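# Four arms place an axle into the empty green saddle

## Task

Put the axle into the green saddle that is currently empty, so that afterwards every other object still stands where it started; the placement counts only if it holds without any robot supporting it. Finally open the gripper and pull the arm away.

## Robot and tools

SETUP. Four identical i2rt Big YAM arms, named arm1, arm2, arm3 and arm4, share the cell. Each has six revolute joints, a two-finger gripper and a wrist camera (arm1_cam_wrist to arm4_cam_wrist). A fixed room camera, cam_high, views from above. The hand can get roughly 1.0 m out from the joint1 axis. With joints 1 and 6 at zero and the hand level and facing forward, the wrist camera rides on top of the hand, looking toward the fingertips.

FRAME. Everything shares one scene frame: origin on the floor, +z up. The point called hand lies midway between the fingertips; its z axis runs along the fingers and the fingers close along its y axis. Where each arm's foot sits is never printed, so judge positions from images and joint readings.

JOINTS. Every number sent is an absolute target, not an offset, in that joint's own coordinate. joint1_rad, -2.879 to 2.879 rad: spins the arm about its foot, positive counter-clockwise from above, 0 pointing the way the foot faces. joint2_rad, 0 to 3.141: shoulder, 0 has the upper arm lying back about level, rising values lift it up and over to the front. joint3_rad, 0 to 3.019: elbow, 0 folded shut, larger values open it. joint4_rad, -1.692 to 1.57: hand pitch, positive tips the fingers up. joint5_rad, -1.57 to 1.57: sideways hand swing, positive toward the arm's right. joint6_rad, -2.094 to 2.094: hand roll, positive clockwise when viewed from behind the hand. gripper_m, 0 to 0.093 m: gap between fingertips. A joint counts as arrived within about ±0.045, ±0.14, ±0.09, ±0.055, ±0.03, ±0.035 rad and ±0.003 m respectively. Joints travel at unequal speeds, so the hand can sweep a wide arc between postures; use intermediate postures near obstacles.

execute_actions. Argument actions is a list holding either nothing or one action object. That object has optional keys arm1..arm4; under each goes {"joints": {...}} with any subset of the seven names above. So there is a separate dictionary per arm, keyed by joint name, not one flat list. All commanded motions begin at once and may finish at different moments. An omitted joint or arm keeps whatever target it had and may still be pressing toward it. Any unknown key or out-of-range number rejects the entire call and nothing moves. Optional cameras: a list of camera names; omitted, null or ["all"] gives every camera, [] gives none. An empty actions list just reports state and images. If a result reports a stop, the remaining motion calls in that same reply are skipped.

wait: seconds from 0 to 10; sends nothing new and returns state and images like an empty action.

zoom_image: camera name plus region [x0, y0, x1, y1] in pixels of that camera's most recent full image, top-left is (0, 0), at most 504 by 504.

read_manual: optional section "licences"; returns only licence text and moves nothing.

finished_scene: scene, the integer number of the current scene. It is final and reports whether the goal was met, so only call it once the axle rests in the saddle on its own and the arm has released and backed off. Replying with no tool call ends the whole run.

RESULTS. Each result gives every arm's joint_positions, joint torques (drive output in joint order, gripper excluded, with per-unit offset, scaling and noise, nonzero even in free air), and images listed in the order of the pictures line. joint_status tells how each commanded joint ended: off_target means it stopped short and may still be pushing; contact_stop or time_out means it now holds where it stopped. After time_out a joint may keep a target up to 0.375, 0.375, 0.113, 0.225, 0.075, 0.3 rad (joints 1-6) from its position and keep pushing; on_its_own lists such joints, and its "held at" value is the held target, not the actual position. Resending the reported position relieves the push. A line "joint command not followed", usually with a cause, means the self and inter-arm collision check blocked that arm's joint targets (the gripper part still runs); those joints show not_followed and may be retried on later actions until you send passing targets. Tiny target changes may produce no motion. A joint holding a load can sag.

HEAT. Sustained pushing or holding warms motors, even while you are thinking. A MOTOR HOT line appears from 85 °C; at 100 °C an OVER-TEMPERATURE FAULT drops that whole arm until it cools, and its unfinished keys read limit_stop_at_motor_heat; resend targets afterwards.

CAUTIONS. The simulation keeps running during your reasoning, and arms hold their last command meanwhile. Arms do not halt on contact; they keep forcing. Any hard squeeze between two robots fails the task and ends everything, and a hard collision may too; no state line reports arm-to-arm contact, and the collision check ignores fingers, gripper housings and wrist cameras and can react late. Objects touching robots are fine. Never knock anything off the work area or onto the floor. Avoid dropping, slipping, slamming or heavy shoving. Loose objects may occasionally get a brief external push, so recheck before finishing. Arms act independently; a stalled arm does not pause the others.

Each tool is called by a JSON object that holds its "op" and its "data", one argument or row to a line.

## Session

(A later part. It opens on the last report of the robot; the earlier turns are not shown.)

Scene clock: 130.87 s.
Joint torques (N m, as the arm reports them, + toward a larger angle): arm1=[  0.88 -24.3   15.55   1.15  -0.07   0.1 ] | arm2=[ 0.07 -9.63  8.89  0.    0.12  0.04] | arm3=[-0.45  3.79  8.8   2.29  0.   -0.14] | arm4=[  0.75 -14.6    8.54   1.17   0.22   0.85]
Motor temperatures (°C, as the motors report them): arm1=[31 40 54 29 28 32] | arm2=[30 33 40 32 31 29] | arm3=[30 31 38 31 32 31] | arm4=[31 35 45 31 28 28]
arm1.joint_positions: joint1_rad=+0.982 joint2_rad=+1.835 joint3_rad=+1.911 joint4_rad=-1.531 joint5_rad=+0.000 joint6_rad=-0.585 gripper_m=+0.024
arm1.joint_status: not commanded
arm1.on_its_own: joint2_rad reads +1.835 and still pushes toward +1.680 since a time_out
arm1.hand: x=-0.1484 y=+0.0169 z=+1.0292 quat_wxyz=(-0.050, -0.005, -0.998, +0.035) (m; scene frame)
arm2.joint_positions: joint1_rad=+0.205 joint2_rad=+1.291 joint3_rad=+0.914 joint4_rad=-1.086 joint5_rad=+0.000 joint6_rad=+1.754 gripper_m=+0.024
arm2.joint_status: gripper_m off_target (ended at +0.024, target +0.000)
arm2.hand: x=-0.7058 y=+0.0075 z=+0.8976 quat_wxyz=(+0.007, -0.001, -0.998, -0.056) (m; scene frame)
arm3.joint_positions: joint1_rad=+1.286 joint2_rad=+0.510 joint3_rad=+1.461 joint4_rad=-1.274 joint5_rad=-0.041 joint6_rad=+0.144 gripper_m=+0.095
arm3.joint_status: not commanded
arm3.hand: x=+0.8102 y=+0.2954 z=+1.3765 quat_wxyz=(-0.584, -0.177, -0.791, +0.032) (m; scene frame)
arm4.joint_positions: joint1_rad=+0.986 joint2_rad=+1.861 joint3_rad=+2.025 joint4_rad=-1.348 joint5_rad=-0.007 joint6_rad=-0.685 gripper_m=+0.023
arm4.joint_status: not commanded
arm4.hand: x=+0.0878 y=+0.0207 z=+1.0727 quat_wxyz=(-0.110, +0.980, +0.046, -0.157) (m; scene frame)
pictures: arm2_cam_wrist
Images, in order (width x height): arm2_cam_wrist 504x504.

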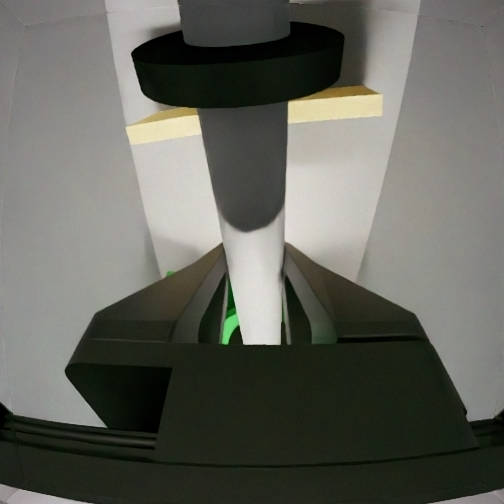

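{"op": "execute_actions", "data": {
  "actions": [
    {"arm2":{"joints":{"joint1_rad":0.236,"joint2_rad":1.215,"joint3_rad":1.33,"joint4_rad":-1.5,"joint6_rad":1.786}},"arm1":{"joints":{"joint2_rad":1.79,"joint3_rad":1.94}},"arm4":{"joints":{"joint2_rad":1.87,"joint3_rad":2.06}}}
  ],
  "cameras": ["arm2_cam_wrist","arm4_cam_wrist"]
}}

Scene clock: 141.03 s.
Joint torques (N m, as the arm reports them, + toward a larger angle): arm1=[  0.93 -12.98  11.66   1.31  -0.52   0.2 ] | arm2=[ -1.16 -13.01  17.35  -0.71   0.83   0.12] | arm3=[-0.09  4.52  8.7   2.12  0.01 -0.13] | arm4=[  0.82 -23.33  11.34   1.25   0.1    0.52]
Motor temperatures (°C, as the motors report them): arm1=[31 40 54 29 28 32] | arm2=[30 33 41 32 31 29] | arm3=[30 31 38 31 32 31] | arm4=[31 35 45 31 28 29]
arm1.joint_positions: joint1_rad=+0.982 joint2_rad=+1.797 joint3_rad=+1.904 joint4_rad=-1.532 joint5_rad=+0.011 joint6_rad=-0.598 gripper_m=+0.024
arm1.joint_status: all done
arm1.hand: x=-0.1554 y=+0.0192 z=+1.0484 quat_wxyz=(-0.059, +0.000, -0.997, +0.048) (m; scene frame)
arm2.joint_positions: joint1_rad=+0.247 joint2_rad=+1.257 joint3_rad=+1.230 joint4_rad=-1.481 joint5_rad=-0.020 joint6_rad=+1.777 gripper_m=+0.024
arm2.joint_status: joint3_rad time_out (moved +0.316 of +0.416); the others done
arm2.on_its_own: joint3_rad reads +1.230 and still pushes toward +1.330 since a time_out
arm2.hand: x=-0.7253 y=+0.0061 z=+1.0254 quat_wxyz=(+0.014, +0.009, -0.999, -0.031) (m; scene frame)
arm3.joint_positions: joint1_rad=+1.286 joint2_rad=+0.510 joint3_rad=+1.461 joint4_rad=-1.274 joint5_rad=-0.041 joint6_rad=+0.144 gripper_m=+0.095
arm3.joint_status: not commanded
arm3.hand: x=+0.8102 y=+0.2954 z=+1.3765 quat_wxyz=(-0.584, -0.177, -0.791, +0.032) (m; scene frame)
arm4.joint_positions: joint1_rad=+0.985 joint2_rad=+1.877 joint3_rad=+2.025 joint4_rad=-1.351 joint5_rad=-0.004 joint6_rad=-0.657 gripper_m=+0.023
arm4.joint_status: all done
arm4.hand: x=+0.0867 y=+0.0227 z=+1.0623 quat_wxyz=(-0.104, +0.983, +0.032, -0.150) (m; scene frame)
pictures: arm2_cam_wrist, arm4_cam_wrist
Images, in order (width x height): arm2_cam_wrist 504x504, arm4_cam_wrist 504x504.

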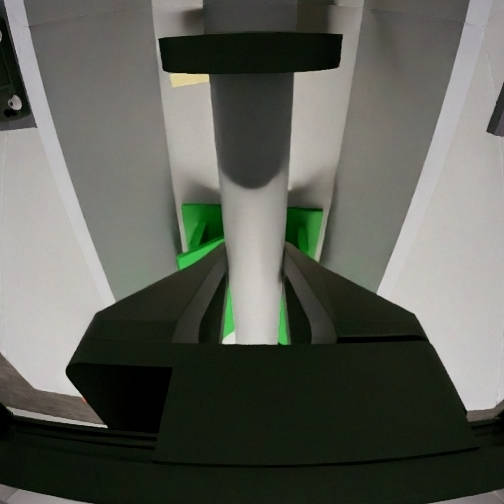

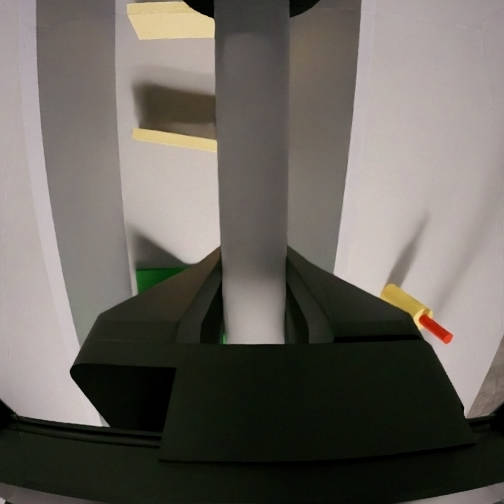

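{"op": "execute_actions", "data": {
  "actions": [
    {"arm1":{"joints":{"gripper_m":0.09}},"arm4":{"joints":{"joint2_rad":1.84,"joint3_rad":2.09}}}
  ],
  "cameras": []
}}

{"op": "execute_actions", "data": {
  "actions": [
    {"arm1":{"joints":{"joint2_rad":1.4}}}
  ],
  "cameras": []
}}

Scene clock: 148.23 s.
Joint torques (N m, as the arm reports them, + toward a larger angle): arm1=[  0.99 -13.15  11.65   1.3   -0.27   0.2 ] | arm2=[ -0.99 -13.05  17.34  -0.71   0.85   0.14] | arm3=[ 0.69  3.58  8.55  2.27  0.02 -0.12] | arm4=[  0.86 -25.9   13.48   1.23   0.1    0.52]
Motor temperatures (°C, as the motors report them): arm1=[31 39 53 29 28 32] | arm2=[30 33 43 32 32 29] | arm3=[30 31 38 31 32 31] | arm4=[31 36 47 31 28 28]
arm1.joint_positions: joint1_rad=+0.982 joint2_rad=+1.797 joint3_rad=+1.904 joint4_rad=-1.532 joint5_rad=+0.005 joint6_rad=-0.598 gripper_m=+0.090
arm1.joint_status: all done
arm1.hand: x=-0.1548 y=+0.0201 z=+1.0484 quat_wxyz=(-0.061, +0.001, -0.997, +0.046) (m; scene frame)
arm2.joint_positions: joint1_rad=+0.247 joint2_rad=+1.257 joint3_rad=+1.230 joint4_rad=-1.482 joint5_rad=-0.020 joint6_rad=+1.777 gripper_m=+0.024
arm2.joint_status: not commanded
arm2.on_its_own: joint3_rad reads +1.230 and still pushes toward +1.330 since a time_out
arm2.hand: x=-0.7252 y=+0.0056 z=+1.0253 quat_wxyz=(+0.013, +0.009, -0.999, -0.030) (m; scene frame)
arm3.joint_positions: joint1_rad=+1.286 joint2_rad=+0.510 joint3_rad=+1.461 joint4_rad=-1.274 joint5_rad=-0.041 joint6_rad=+0.144 gripper_m=+0.095
arm3.joint_status: not commanded
arm3.hand: x=+0.8102 y=+0.2954 z=+1.3765 quat_wxyz=(-0.584, -0.177, -0.791, +0.032) (m; scene frame)
arm4.joint_positions: joint1_rad=+0.985 joint2_rad=+1.877 joint3_rad=+2.025 joint4_rad=-1.351 joint5_rad=-0.004 joint6_rad=-0.657 gripper_m=+0.023
arm4.joint_status: all done
arm4.hand: x=+0.0867 y=+0.0227 z=+1.0625 quat_wxyz=(-0.104, +0.983, +0.032, -0.150) (m; scene frame)
pictures: none
No camera images: the call's "cameras" was empty. Leave "cameras" out to get every camera's image.

Scene clock: 149.80 s.
Joint torques (N m, as the arm reports them, + toward a larger angle): arm1=[ 0.9  -7.6   9.07  2.09 -0.25  0.22] | arm2=[ -0.97 -13.12  17.37  -0.77   0.86   0.14] | arm3=[ 0.47  4.01  8.74  2.14  0.02 -0.08] | arm4=[  0.85 -25.91  13.49   1.24   0.1    0.52]
Motor temperatures (°C, as the motors report them): arm1=[31 38 52 29 28 32] | arm2=[30 33 43 32 32 29] | arm3=[30 31 38 31 32 31] | arm4=[31 36 47 31 28 28]
arm1.joint_positions: joint1_rad=+0.982 joint2_rad=+1.405 joint3_rad=+1.931 joint4_rad=-1.532 joint5_rad=+0.004 joint6_rad=-0.598 gripper_m=+0.090
arm1.joint_status: all done
arm1.hand: x=-0.2386 y=+0.0776 z=+1.2649 quat_wxyz=(-0.231, +0.000, -0.960, +0.161) (m; scene frame)
arm2.joint_positions: joint1_rad=+0.247 joint2_rad=+1.257 joint3_rad=+1.230 joint4_rad=-1.482 joint5_rad=-0.020 joint6_rad=+1.777 gripper_m=+0.024
arm2.joint_status: not commanded
arm2.on_its_own: joint3_rad reads +1.230 and still pushes toward +1.330 since a time_out
arm2.hand: x=-0.7252 y=+0.0056 z=+1.0253 quat_wxyz=(+0.013, +0.009, -0.999, -0.030) (m; scene frame)
arm3.joint_positions: joint1_rad=+1.286 joint2_rad=+0.510 joint3_rad=+1.461 joint4_rad=-1.274 joint5_rad=-0.041 joint6_rad=+0.144 gripper_m=+0.095
arm3.joint_status: not commanded
arm3.hand: x=+0.8102 y=+0.2954 z=+1.3765 quat_wxyz=(-0.584, -0.177, -0.791, +0.032) (m; scene frame)
arm4.joint_positions: joint1_rad=+0.985 joint2_rad=+1.877 joint3_rad=+2.025 joint4_rad=-1.351 joint5_rad=-0.004 joint6_rad=-0.657 gripper_m=+0.023
arm4.joint_status: not commanded
arm4.hand: x=+0.0867 y=+0.0227 z=+1.0625 quat_wxyz=(-0.104, +0.983, +0.032, -0.150) (m; scene frame)
pictures: none
No camera images: the call's "cameras" was empty. Leave "cameras" out to get every camera's image.

{"op": "execute_actions", "data": {
  "actions": [
    {"arm1":{"joints":{"joint1_rad":1.5,"joint2_rad":0.6,"joint3_rad":1.4,"joint4_rad":-1.3}},"arm2":{"joints":{"joint1_rad":-0.363,"joint2_rad":1.235,"joint3_rad":1.4,"joint4_rad":-1.51,"joint6_rad":1.18}},"arm4":{"joints":{"joint1_rad":0.747,"joint2_rad":1.40,"joint3_rad":1.50,"joint4_rad":-1.315,"joint6_rad":-0.87}}}
  ],
  "cameras": ["cam_high"]
}}

Scene clock: 161.60 s.
Joint torques (N m, as the arm reports them, + toward a larger angle): arm1=[ 0.9   4.26  7.6   3.46 -0.05  0.24] | arm2=[ -1.42 -11.81  16.85   0.33   0.58  -0.23] | arm3=[ 0.19  3.69  8.67  2.28  0.02 -0.09] | arm4=[  0.66 -14.81   9.27   1.28   0.11   0.18]
Motor temperatures (°C, as the motors report them): arm1=[31 36 49 29 28 32] | arm2=[30 33 45 32 32 29] | arm3=[30 30 38 31 32 31] | arm4=[31 37 49 31 28 28]
arm1.joint_positions: joint1_rad=+1.493 joint2_rad=+0.596 joint3_rad=+1.397 joint4_rad=-1.316 joint5_rad=+0.000 joint6_rad=-0.598 gripper_m=+0.090
arm1.joint_status: all done
arm1.hand: x=-0.4162 y=+0.3332 z=+1.3160 quat_wxyz=(-0.475, +0.220, -0.834, +0.171) (m; scene frame)
arm2.joint_positions: joint1_rad=-0.347 joint2_rad=+1.263 joint3_rad=+1.308 joint4_rad=-1.517 joint5_rad=-0.013 joint6_rad=+1.202 gripper_m=+0.024
arm2.joint_status: joint3_rad time_out (moved +0.078 of +0.170); the others done
arm2.on_its_own: joint3_rad reads +1.308 and still pushes toward +1.400 since a time_out
arm2.hand: x=-0.5062 y=+0.0010 z=+1.0553 quat_wxyz=(-0.015, -0.001, -0.999, -0.051) (m; scene frame)
arm3.joint_positions: joint1_rad=+1.286 joint2_rad=+0.510 joint3_rad=+1.461 joint4_rad=-1.274 joint5_rad=-0.041 joint6_rad=+0.144 gripper_m=+0.095
arm3.joint_status: not commanded
arm3.hand: x=+0.8102 y=+0.2954 z=+1.3765 quat_wxyz=(-0.584, -0.177, -0.791, +0.032) (m; scene frame)
arm4.joint_positions: joint1_rad=+0.752 joint2_rad=+1.407 joint3_rad=+1.494 joint4_rad=-1.329 joint5_rad=-0.005 joint6_rad=-0.879 gripper_m=+0.023
arm4.joint_status: all done
arm4.hand: x=+0.3097 y=+0.0081 z=+1.0799 quat_wxyz=(-0.120, +0.986, +0.027, -0.110) (m; scene frame)
pictures: cam_high
Images, in order (width x height): cam_high 896x504.

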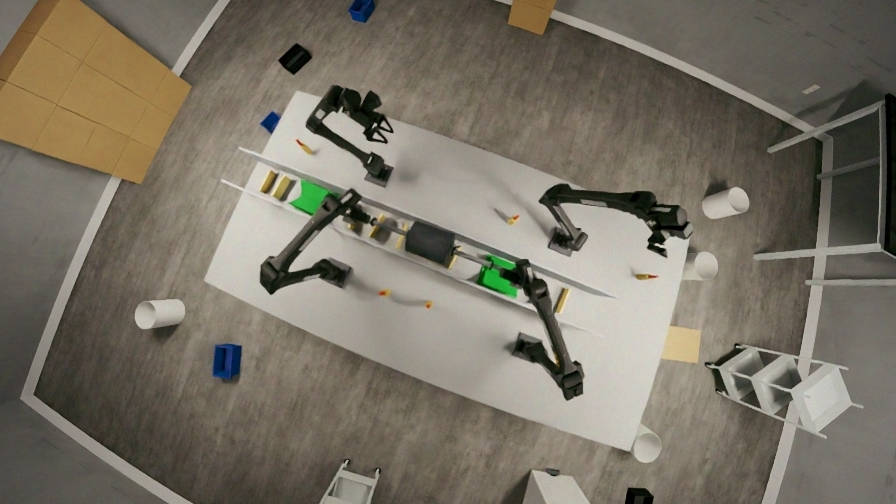

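{"op": "execute_actions", "data": {
  "actions": [
    {"arm2":{"joints":{"joint1_rad":-0.80,"joint2_rad":1.54,"joint3_rad":1.71,"joint4_rad":-1.465,"joint6_rad":0.75}},"arm4":{"joints":{"joint1_rad":0.28,"joint2_rad":1.175,"joint3_rad":1.26,"joint4_rad":-1.41,"joint6_rad":-1.32}}}
  ],
  "cameras": []
}}

Scene clock: 168.70 s.
Joint torques (N m, as the arm reports them, + toward a larger angle): arm1=[ 0.91  4.3   7.63  3.46 -0.05  0.24] | arm2=[ -1.03 -20.64  18.54   0.41   0.7   -0.09] | arm3=[-0.19  3.9   8.62  2.24  0.06 -0.17] | arm4=[ 1.5  -9.79  9.49  1.26  0.09  0.27]
Motor temperatures (°C, as the motors report them): arm1=[31 35 48 29 28 32] | arm2=[30 34 46 32 32 29] | arm3=[30 30 38 31 32 31] | arm4=[31 36 48 31 28 28]
arm1.joint_positions: joint1_rad=+1.493 joint2_rad=+0.596 joint3_rad=+1.397 joint4_rad=-1.316 joint5_rad=+0.000 joint6_rad=-0.598 gripper_m=+0.090
arm1.joint_status: not commanded
arm1.hand: x=-0.4162 y=+0.3332 z=+1.3160 quat_wxyz=(-0.475, +0.220, -0.834, +0.171) (m; scene frame)
arm2.joint_positions: joint1_rad=-0.787 joint2_rad=+1.599 joint3_rad=+1.589 joint4_rad=-1.472 joint5_rad=-0.017 joint6_rad=+0.759 gripper_m=+0.024
arm2.joint_status: joint3_rad time_out (moved +0.281 of +0.402); the others done
arm2.on_its_own: joint3_rad reads +1.589 and still pushes toward +1.701 since a time_out
arm2.hand: x=-0.2776 y=-0.0024 z=+1.0304 quat_wxyz=(-0.029, +0.001, -0.999, -0.039) (m; scene frame)
arm3.joint_positions: joint1_rad=+1.286 joint2_rad=+0.510 joint3_rad=+1.461 joint4_rad=-1.274 joint5_rad=-0.041 joint6_rad=+0.144 gripper_m=+0.095
arm3.joint_status: not commanded
arm3.hand: x=+0.8102 y=+0.2954 z=+1.3765 quat_wxyz=(-0.584, -0.177, -0.791, +0.032) (m; scene frame)
arm4.joint_positions: joint1_rad=+0.274 joint2_rad=+1.179 joint3_rad=+1.248 joint4_rad=-1.431 joint5_rad=-0.005 joint6_rad=-1.337 gripper_m=+0.023
arm4.joint_status: all done
arm4.hand: x=+0.5414 y=+0.0092 z=+1.0562 quat_wxyz=(-0.099, +0.995, +0.017, -0.029) (m; scene frame)
pictures: none
No camera images: the call's "cameras" was empty. Leave "cameras" out to get every camera's image.

{"op": "execute_actions", "data": {
  "actions": [
    {"arm2":{"joints":{"joint1_rad":-1.03,"joint2_rad":1.92,"joint3_rad":2.29,"joint4_rad":-1.455,"joint6_rad":0.52}},"arm4":{"joints":{"joint1_rad":-0.32,"joint6_rad":-1.92}}}
  ],
  "cameras": ["cam_high","arm2_cam_wrist","arm4_cam_wrist"]
}}

Scene clock: 179.43 s.
Joint torques (N m, as the arm reports them, + toward a larger angle): arm1=[ 0.92  4.31  7.63  3.46 -0.05  0.24] | arm2=[ -1.15 -28.83  18.75   1.64   0.68  -0.05] | arm3=[-0.22  3.32  8.77  2.09  0.03 -0.11] | arm4=[  1.55 -11.52   9.42   1.06  -0.19   0.15]
Motor temperatures (°C, as the motors report them): arm1=[31 34 47 29 28 32] | arm2=[30 35 48 32 32 29] | arm3=[30 30 38 31 32 31] | arm4=[31 35 47 31 28 28]
arm1.joint_positions: joint1_rad=+1.493 joint2_rad=+0.596 joint3_rad=+1.397 joint4_rad=-1.316 joint5_rad=+0.000 joint6_rad=-0.598 gripper_m=+0.090
arm1.joint_status: not commanded
arm1.hand: x=-0.4162 y=+0.3332 z=+1.3160 quat_wxyz=(-0.475, +0.220, -0.834, +0.171) (m; scene frame)
arm2.joint_positions: joint1_rad=-1.014 joint2_rad=+1.994 joint3_rad=+2.159 joint4_rad=-1.486 joint5_rad=-0.017 joint6_rad=+0.526 gripper_m=+0.024
arm2.joint_status: joint3_rad time_out (moved +0.570 of +0.701); the others done
arm2.on_its_own: joint3_rad reads +2.159 and still pushes toward +2.271 since a time_out
arm2.hand: x=-0.0597 y=-0.0060 z=+1.0455 quat_wxyz=(-0.106, +0.004, -0.992, -0.073) (m; scene frame)
arm3.joint_positions: joint1_rad=+1.286 joint2_rad=+0.510 joint3_rad=+1.461 joint4_rad=-1.274 joint5_rad=-0.041 joint6_rad=+0.144 gripper_m=+0.095
arm3.joint_status: not commanded
arm3.hand: x=+0.8102 y=+0.2954 z=+1.3765 quat_wxyz=(-0.584, -0.177, -0.791, +0.032) (m; scene frame)
arm4.joint_positions: joint1_rad=-0.327 joint2_rad=+1.194 joint3_rad=+1.248 joint4_rad=-1.427 joint5_rad=+0.002 joint6_rad=-1.927 gripper_m=+0.023
arm4.joint_status: all done
arm4.hand: x=+0.7638 y=+0.0051 z=+1.0510 quat_wxyz=(-0.091, +0.995, +0.011, +0.034) (m; scene frame)
pictures: arm2_cam_wrist, arm4_cam_wrist, cam_high
Images, in order (width x height): arm2_cam_wrist 504x504, arm4_cam_wrist 504x504, cam_high 896x504.

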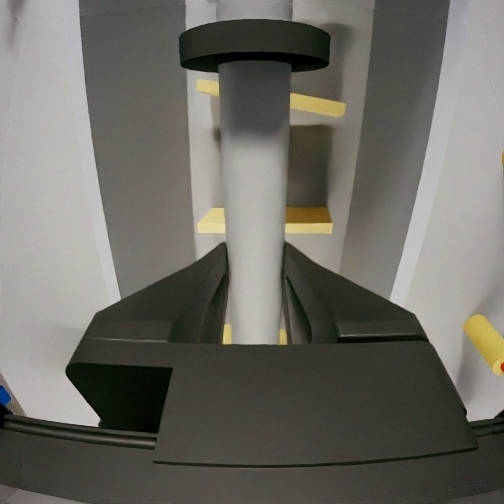

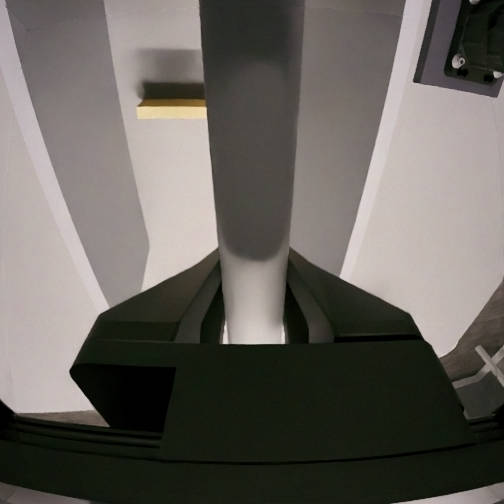

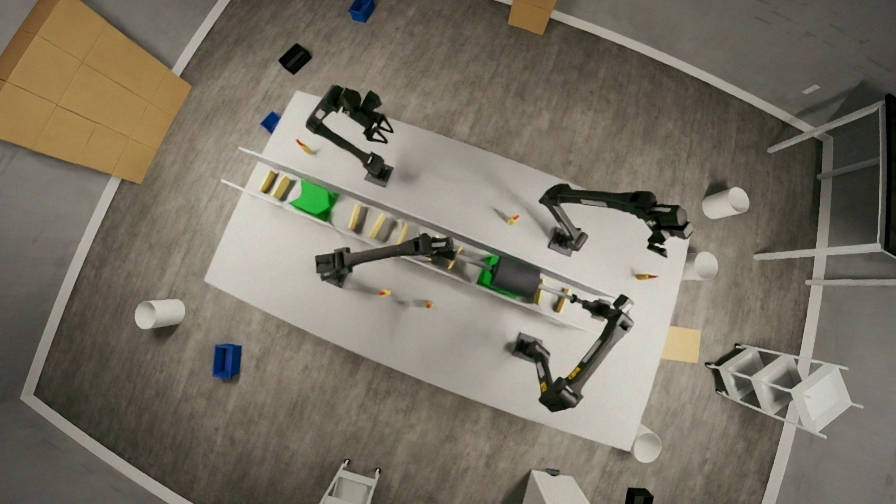

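{"op": "zoom_image", "data": {
  "camera": "cam_high",
  "region": [420, 220, 640, 340]
}}

Region (420, 220, 640, 340) of cam_high's 896x504 image, scaled by 2.291, with more detail than that image has; it fills the top 275 rows of this view, and the rest is white.

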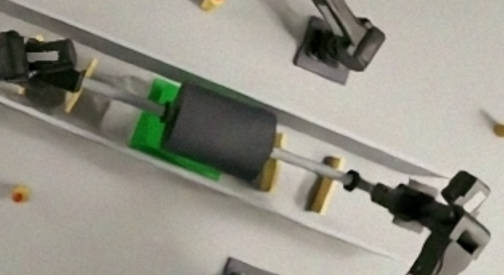

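{"op": "execute_actions", "data": {
  "actions": [
    {"arm2":{"joints":{"joint1_rad":-1.02,"joint2_rad":1.95,"joint3_rad":1.83,"joint4_rad":-1.06}},"arm4":{"joints":{"joint2_rad":1.25,"joint3_rad":0.89,"joint4_rad":-0.96}}}
  ],
  "cameras": ["cam_high","arm2_cam_wrist","arm4_cam_wrist"]
}}

Scene clock: 196.07 s.
Joint torques (N m, as the arm reports them, + toward a larger angle): arm1=[ 0.91  4.28  7.63  3.46 -0.05  0.24] | arm2=[ -1.32 -28.32  11.73   1.52   0.41  -0.2 ] | arm3=[ 0.3   3.86  8.61  2.04  0.01 -0.1 ] | arm4=[  1.96 -12.74   8.14   1.19  -0.45   0.07]
Motor temperatures (°C, as the motors report them): arm1=[31 34 46 29 28 32] | arm2=[30 37 49 32 32 29] | arm3=[30 30 38 31 32 31] | arm4=[31 35 47 31 28 28]
arm1.joint_positions: joint1_rad=+1.493 joint2_rad=+0.596 joint3_rad=+1.397 joint4_rad=-1.316 joint5_rad=+0.000 joint6_rad=-0.598 gripper_m=+0.090
arm1.joint_status: not commanded
arm1.hand: x=-0.4162 y=+0.3332 z=+1.3160 quat_wxyz=(-0.475, +0.220, -0.834, +0.171) (m; scene frame)
arm2.joint_positions: joint1_rad=-1.003 joint2_rad=+2.017 joint3_rad=+1.804 joint4_rad=-1.087 joint5_rad=-0.010 joint6_rad=+0.537 gripper_m=+0.024
arm2.joint_status: all done
arm2.hand: x=-0.0543 y=+0.0045 z=+0.8981 quat_wxyz=(-0.116, +0.003, -0.990, -0.076) (m; scene frame)
arm3.joint_positions: joint1_rad=+1.286 joint2_rad=+0.510 joint3_rad=+1.461 joint4_rad=-1.274 joint5_rad=-0.041 joint6_rad=+0.144 gripper_m=+0.095
arm3.joint_status: not commanded
arm3.hand: x=+0.8102 y=+0.2954 z=+1.3765 quat_wxyz=(-0.584, -0.177, -0.791, +0.032) (m; scene frame)
arm4.joint_positions: joint1_rad=-0.332 joint2_rad=+1.279 joint3_rad=+0.886 joint4_rad=-0.982 joint5_rad=+0.008 joint6_rad=-1.921 gripper_m=+0.023
arm4.joint_status: all done
arm4.hand: x=+0.7678 y=+0.0067 z=+0.8891 quat_wxyz=(-0.089, +0.995, +0.005, +0.036) (m; scene frame)
pictures: arm2_cam_wrist, arm4_cam_wrist, cam_high
Images, in order (width x height): arm2_cam_wrist 504x504, arm4_cam_wrist 504x504, cam_high 896x504.

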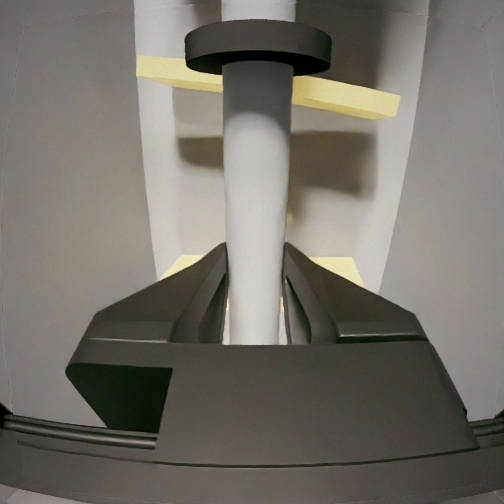

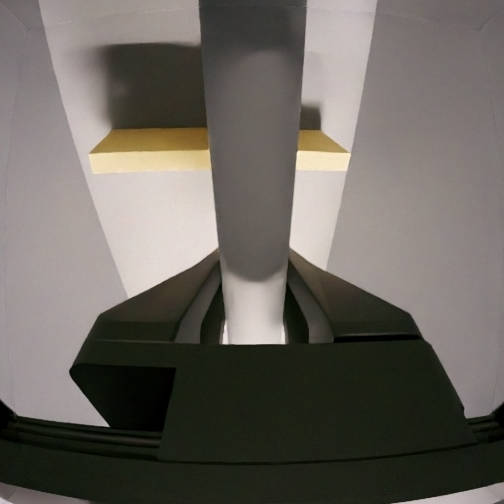

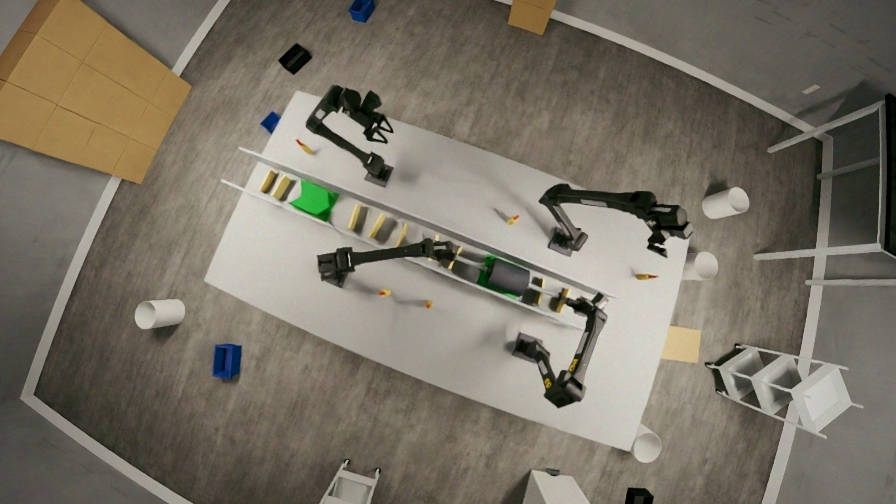

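{"op": "execute_actions", "data": {
  "actions": [
    {"arm2":{"joints":{"joint2_rad":1.99}},"arm4":{"joints":{"joint3_rad":0.86,"joint2_rad":1.27}}}
  ],
  "cameras": ["cam_high"]
}}

{"op": "zoom_image", "data": {
  "camera": "cam_high",
  "region": [420, 220, 640, 340]
}}

Scene clock: 199.13 s.
Joint torques (N m, as the arm reports them, + toward a larger angle): arm1=[ 0.9   4.3   7.63  3.46 -0.04  0.24] | arm2=[ -1.67 -24.71  11.63   1.46   0.54  -0.22] | arm3=[-0.15  3.85  8.73  2.13  0.   -0.09] | arm4=[  2.01 -10.86   6.91   0.76  -0.57   0.07]
Motor temperatures (°C, as the motors report them): arm1=[31 34 46 29 28 32] | arm2=[30 37 48 32 32 29] | arm3=[30 30 38 31 32 31] | arm4=[31 35 46 31 28 28]
arm1.joint_positions: joint1_rad=+1.493 joint2_rad=+0.596 joint3_rad=+1.397 joint4_rad=-1.316 joint5_rad=+0.000 joint6_rad=-0.598 gripper_m=+0.090
arm1.joint_status: not commanded
arm1.hand: x=-0.4162 y=+0.3332 z=+1.3160 quat_wxyz=(-0.475, +0.220, -0.834, +0.171) (m; scene frame)
arm2.joint_positions: joint1_rad=-1.003 joint2_rad=+2.017 joint3_rad=+1.804 joint4_rad=-1.085 joint5_rad=-0.013 joint6_rad=+0.537 gripper_m=+0.024
arm2.joint_status: all done
arm2.hand: x=-0.0544 y=+0.0055 z=+0.8982 quat_wxyz=(-0.116, +0.004, -0.990, -0.078) (m; scene frame)
arm3.joint_positions: joint1_rad=+1.286 joint2_rad=+0.510 joint3_rad=+1.461 joint4_rad=-1.274 joint5_rad=-0.041 joint6_rad=+0.144 gripper_m=+0.095
arm3.joint_status: not commanded
arm3.hand: x=+0.8102 y=+0.2954 z=+1.3765 quat_wxyz=(-0.584, -0.177, -0.791, +0.032) (m; scene frame)
arm4.joint_positions: joint1_rad=-0.332 joint2_rad=+1.279 joint3_rad=+0.872 joint4_rad=-0.968 joint5_rad=+0.012 joint6_rad=-1.921 gripper_m=+0.023
arm4.joint_status: all done
arm4.hand: x=+0.7676 y=+0.0045 z=+0.8842 quat_wxyz=(-0.089, +0.995, +0.005, +0.038) (m; scene frame)
pictures: cam_high
Images, in order (width x height): cam_high 896x504.

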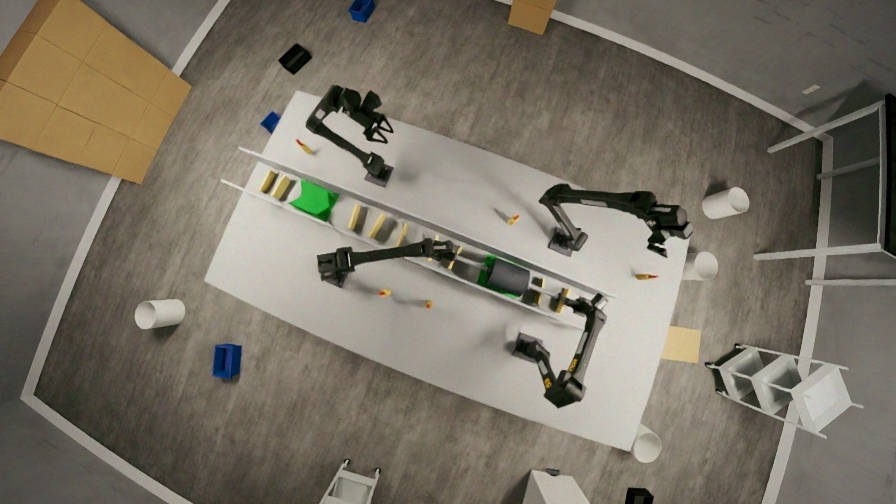

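Region (420, 220, 640, 340) of cam_high's 896x504 image, scaled by 2.291, with more detail than that image has; it fills the top 275 rows of this view, and the rest is white.

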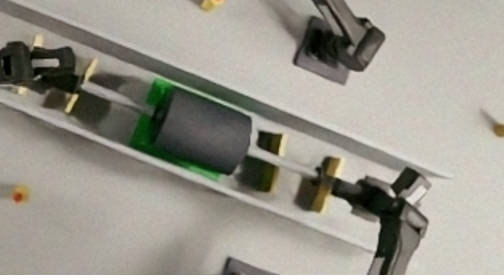

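Seems seated. Ease arm2 further, then release.

{"op": "execute_actions", "data": {
  "actions": [
    {"arm2":{"joints":{"joint2_rad":2.03}}}
  ],
  "cameras": []
}}

{"op": "execute_actions", "data": {
  "actions": [
    {"arm2":{"joints":{"gripper_m":0.07}},"arm4":{"joints":{"gripper_m":0.07}}}
  ],
  "cameras": ["arm2_cam_wrist","arm4_cam_wrist"]
}}

{"op": "execute_actions", "data": {
  "actions": [
    {"arm2":{"joints":{"joint2_rad":1.9,"joint3_rad":2.2,"joint4_rad":-1.5}},"arm4":{"joints":{"joint2_rad":1.18,"joint3_rad":1.4,"joint4_rad":-1.55}}}
  ]
}}

Scene clock: 204.80 s.
Joint torques (N m, as the arm reports them, + toward a larger angle): arm1=[ 0.91  4.27  7.63  3.46 -0.05  0.24] | arm2=[ -1.81 -21.39  11.67   1.19   0.58  -0.23] | arm3=[-0.16  3.84  8.42  2.34  0.04 -0.14] | arm4=[  2.13 -10.95   6.96   0.69  -0.55   0.05]
Motor temperatures (°C, as the motors report them): arm1=[31 34 46 29 28 32] | arm2=[30 37 46 32 32 29] | arm3=[30 30 38 31 32 31] | arm4=[31 35 46 31 28 28]
arm1.joint_positions: joint1_rad=+1.493 joint2_rad=+0.596 joint3_rad=+1.397 joint4_rad=-1.316 joint5_rad=+0.000 joint6_rad=-0.598 gripper_m=+0.090
arm1.joint_status: not commanded
arm1.hand: x=-0.4162 y=+0.3332 z=+1.3160 quat_wxyz=(-0.475, +0.220, -0.834, +0.171) (m; scene frame)
arm2.joint_positions: joint1_rad=-1.000 joint2_rad=+2.024 joint3_rad=+1.804 joint4_rad=-1.078 joint5_rad=-0.015 joint6_rad=+0.541 gripper_m=+0.024
arm2.joint_status: all done
arm2.hand: x=-0.0543 y=+0.0082 z=+0.8941 quat_wxyz=(-0.115, +0.004, -0.990, -0.079) (m; scene frame)
arm3.joint_positions: joint1_rad=+1.286 joint2_rad=+0.510 joint3_rad=+1.461 joint4_rad=-1.274 joint5_rad=-0.041 joint6_rad=+0.144 gripper_m=+0.095
arm3.joint_status: not commanded
arm3.hand: x=+0.8102 y=+0.2954 z=+1.3765 quat_wxyz=(-0.584, -0.177, -0.791, +0.032) (m; scene frame)
arm4.joint_positions: joint1_rad=-0.332 joint2_rad=+1.279 joint3_rad=+0.872 joint4_rad=-0.966 joint5_rad=+0.011 joint6_rad=-1.919 gripper_m=+0.023
arm4.joint_status: not commanded
arm4.hand: x=+0.7677 y=+0.0051 z=+0.8843 quat_wxyz=(-0.090, +0.995, +0.004, +0.038) (m; scene frame)
pictures: none
No camera images: the call's "cameras" was empty. Leave "cameras" out to get every camera's image.

Scene clock: 205.53 s.
Joint torques (N m, as the arm reports them, + toward a larger angle): arm1=[ 0.92  4.32  7.63  3.45 -0.04  0.24] | arm2=[ -0.63 -21.48  11.59   1.04   0.21  -0.12] | arm3=[ 0.5   3.9   8.51  2.16 -0.01 -0.11] | arm4=[  2.05 -10.51   6.97   0.68  -0.21   0.05]
Motor temperatures (°C, as the motors report them): arm1=[31 34 45 29 28 32] | arm2=[30 37 46 32 32 29] | arm3=[30 30 38 31 32 31] | arm4=[31 35 46 31 28 28]
arm1.joint_positions: joint1_rad=+1.493 joint2_rad=+0.596 joint3_rad=+1.397 joint4_rad=-1.316 joint5_rad=+0.000 joint6_rad=-0.598 gripper_m=+0.090
arm1.joint_status: not commanded
arm1.hand: x=-0.4162 y=+0.3332 z=+1.3160 quat_wxyz=(-0.475, +0.220, -0.834, +0.171) (m; scene frame)
arm2.joint_positions: joint1_rad=-1.015 joint2_rad=+2.024 joint3_rad=+1.804 joint4_rad=-1.073 joint5_rad=-0.003 joint6_rad=+0.531 gripper_m=+0.070
arm2.joint_status: all done
arm2.hand: x=-0.0468 y=-0.0018 z=+0.8944 quat_wxyz=(-0.121, +0.000, -0.990, -0.074) (m; scene frame)
arm3.joint_positions: joint1_rad=+1.286 joint2_rad=+0.510 joint3_rad=+1.461 joint4_rad=-1.274 joint5_rad=-0.041 joint6_rad=+0.144 gripper_m=+0.095
arm3.joint_status: not commanded
arm3.hand: x=+0.8102 y=+0.2954 z=+1.3765 quat_wxyz=(-0.584, -0.177, -0.791, +0.032) (m; scene frame)
arm4.joint_positions: joint1_rad=-0.332 joint2_rad=+1.277 joint3_rad=+0.872 joint4_rad=-0.966 joint5_rad=+0.003 joint6_rad=-1.919 gripper_m=+0.070
arm4.joint_status: all done
arm4.hand: x=+0.7663 y=+0.0056 z=+0.8851 quat_wxyz=(-0.092, +0.995, +0.004, +0.034) (m; scene frame)
pictures: arm2_cam_wrist, arm4_cam_wrist
Images, in order (width x height): arm2_cam_wrist 504x504, arm4_cam_wrist 504x504.

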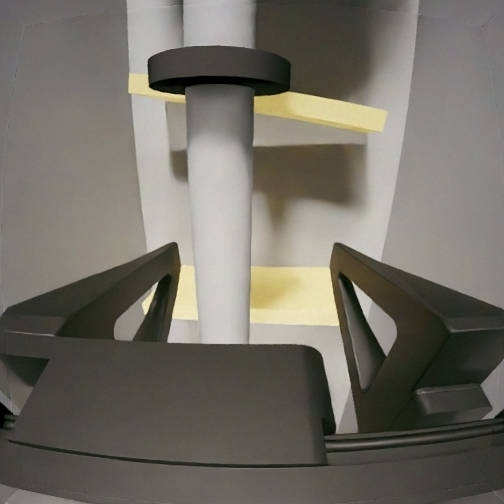

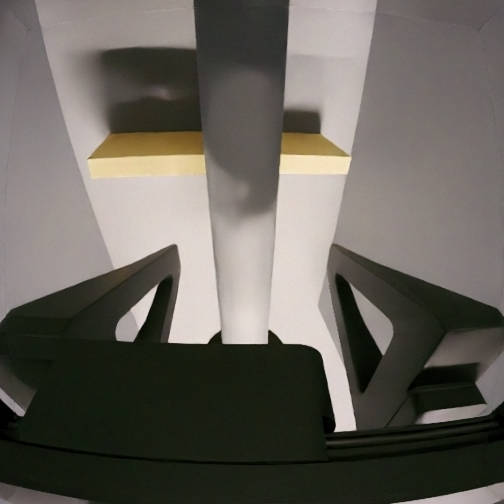

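Scene clock: 207.00 s.
Joint torques (N m, as the arm reports them, + toward a larger angle): arm1=[ 0.9   4.32  7.63  3.46 -0.05  0.24] | arm2=[ -0.22 -20.59  11.9    0.32   0.2   -0.11] | arm3=[-0.49  4.32  8.57  2.32  0.   -0.11] | arm4=[ 2.04 -7.95 11.86  0.1  -0.2   0.05]
Motor temperatures (°C, as the motors report them): arm1=[31 34 45 29 28 32] | arm2=[30 36 46 32 32 29] | arm3=[30 30 38 31 32 31] | arm4=[31 35 46 31 28 28]
arm1.joint_positions: joint1_rad=+1.493 joint2_rad=+0.596 joint3_rad=+1.397 joint4_rad=-1.316 joint5_rad=+0.000 joint6_rad=-0.598 gripper_m=+0.090
arm1.joint_status: not commanded
arm1.hand: x=-0.4162 y=+0.3332 z=+1.3160 quat_wxyz=(-0.475, +0.220, -0.834, +0.171) (m; scene frame)
arm2.joint_positions: joint1_rad=-1.015 joint2_rad=+1.900 joint3_rad=+2.172 joint4_rad=-1.493 joint5_rad=-0.003 joint6_rad=+0.530 gripper_m=+0.070
arm2.joint_status: all done
arm2.hand: x=-0.0723 y=-0.0171 z=+1.1116 quat_wxyz=(-0.152, +0.001, -0.984, -0.092) (m; scene frame)
arm3.joint_positions: joint1_rad=+1.286 joint2_rad=+0.510 joint3_rad=+1.461 joint4_rad=-1.274 joint5_rad=-0.041 joint6_rad=+0.144 gripper_m=+0.095
arm3.joint_status: not commanded
arm3.hand: x=+0.8102 y=+0.2954 z=+1.3765 quat_wxyz=(-0.584, -0.177, -0.791, +0.032) (m; scene frame)
arm4.joint_positions: joint1_rad=-0.332 joint2_rad=+1.169 joint3_rad=+1.353 joint4_rad=-1.538 joint5_rad=+0.002 joint6_rad=-1.919 gripper_m=+0.070
arm4.joint_status: all done
arm4.hand: x=+0.7623 y=-0.0058 z=+1.0994 quat_wxyz=(-0.100, +0.994, +0.004, +0.037) (m; scene frame)
pictures: arm1_cam_wrist, arm2_cam_wrist, arm3_cam_wrist, arm4_cam_wrist, cam_high
Images, in order (width x height): arm1_cam_wrist 504x504, arm2_cam_wrist 504x504, arm3_cam_wrist 504x504, arm4_cam_wrist 504x504, cam_high 896x504.

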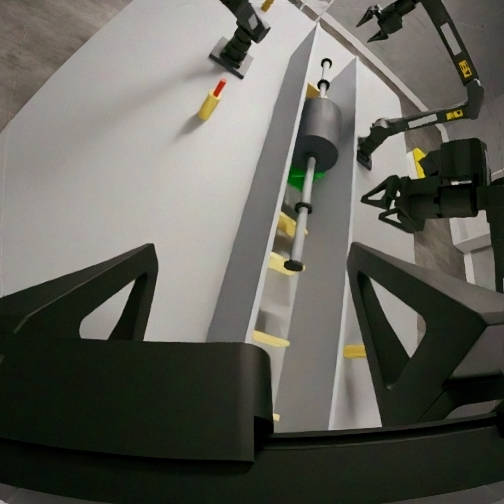

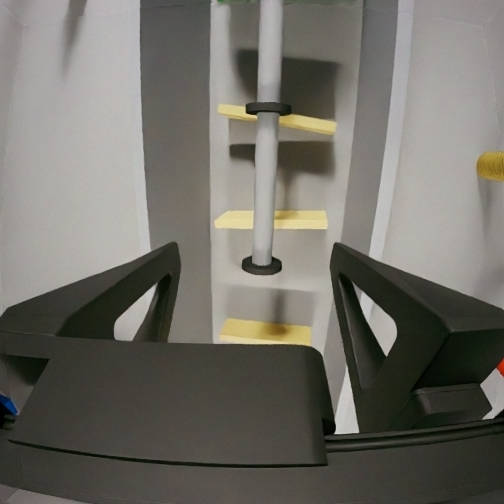

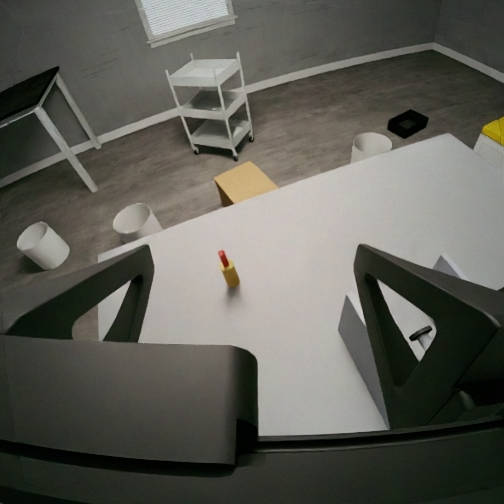

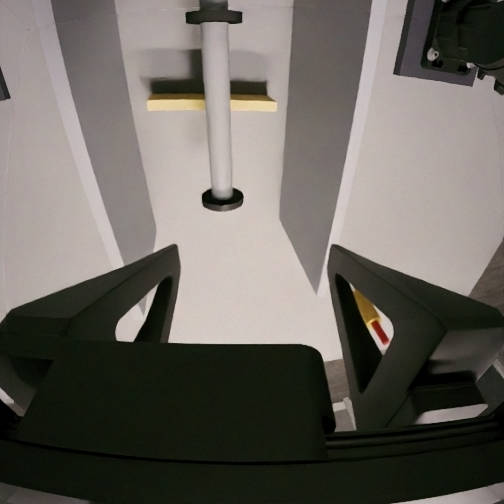

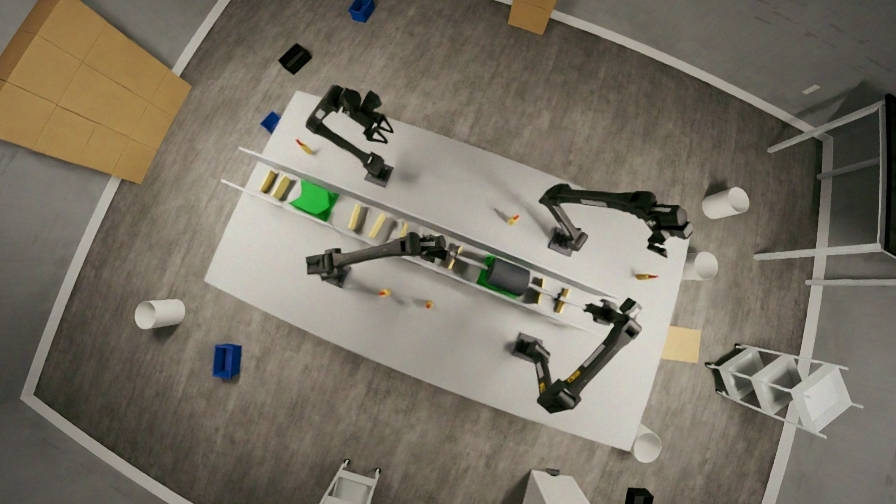

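{"op": "finished_scene", "data": {
  "scene": 2
}}

The scene is finished: the task was done.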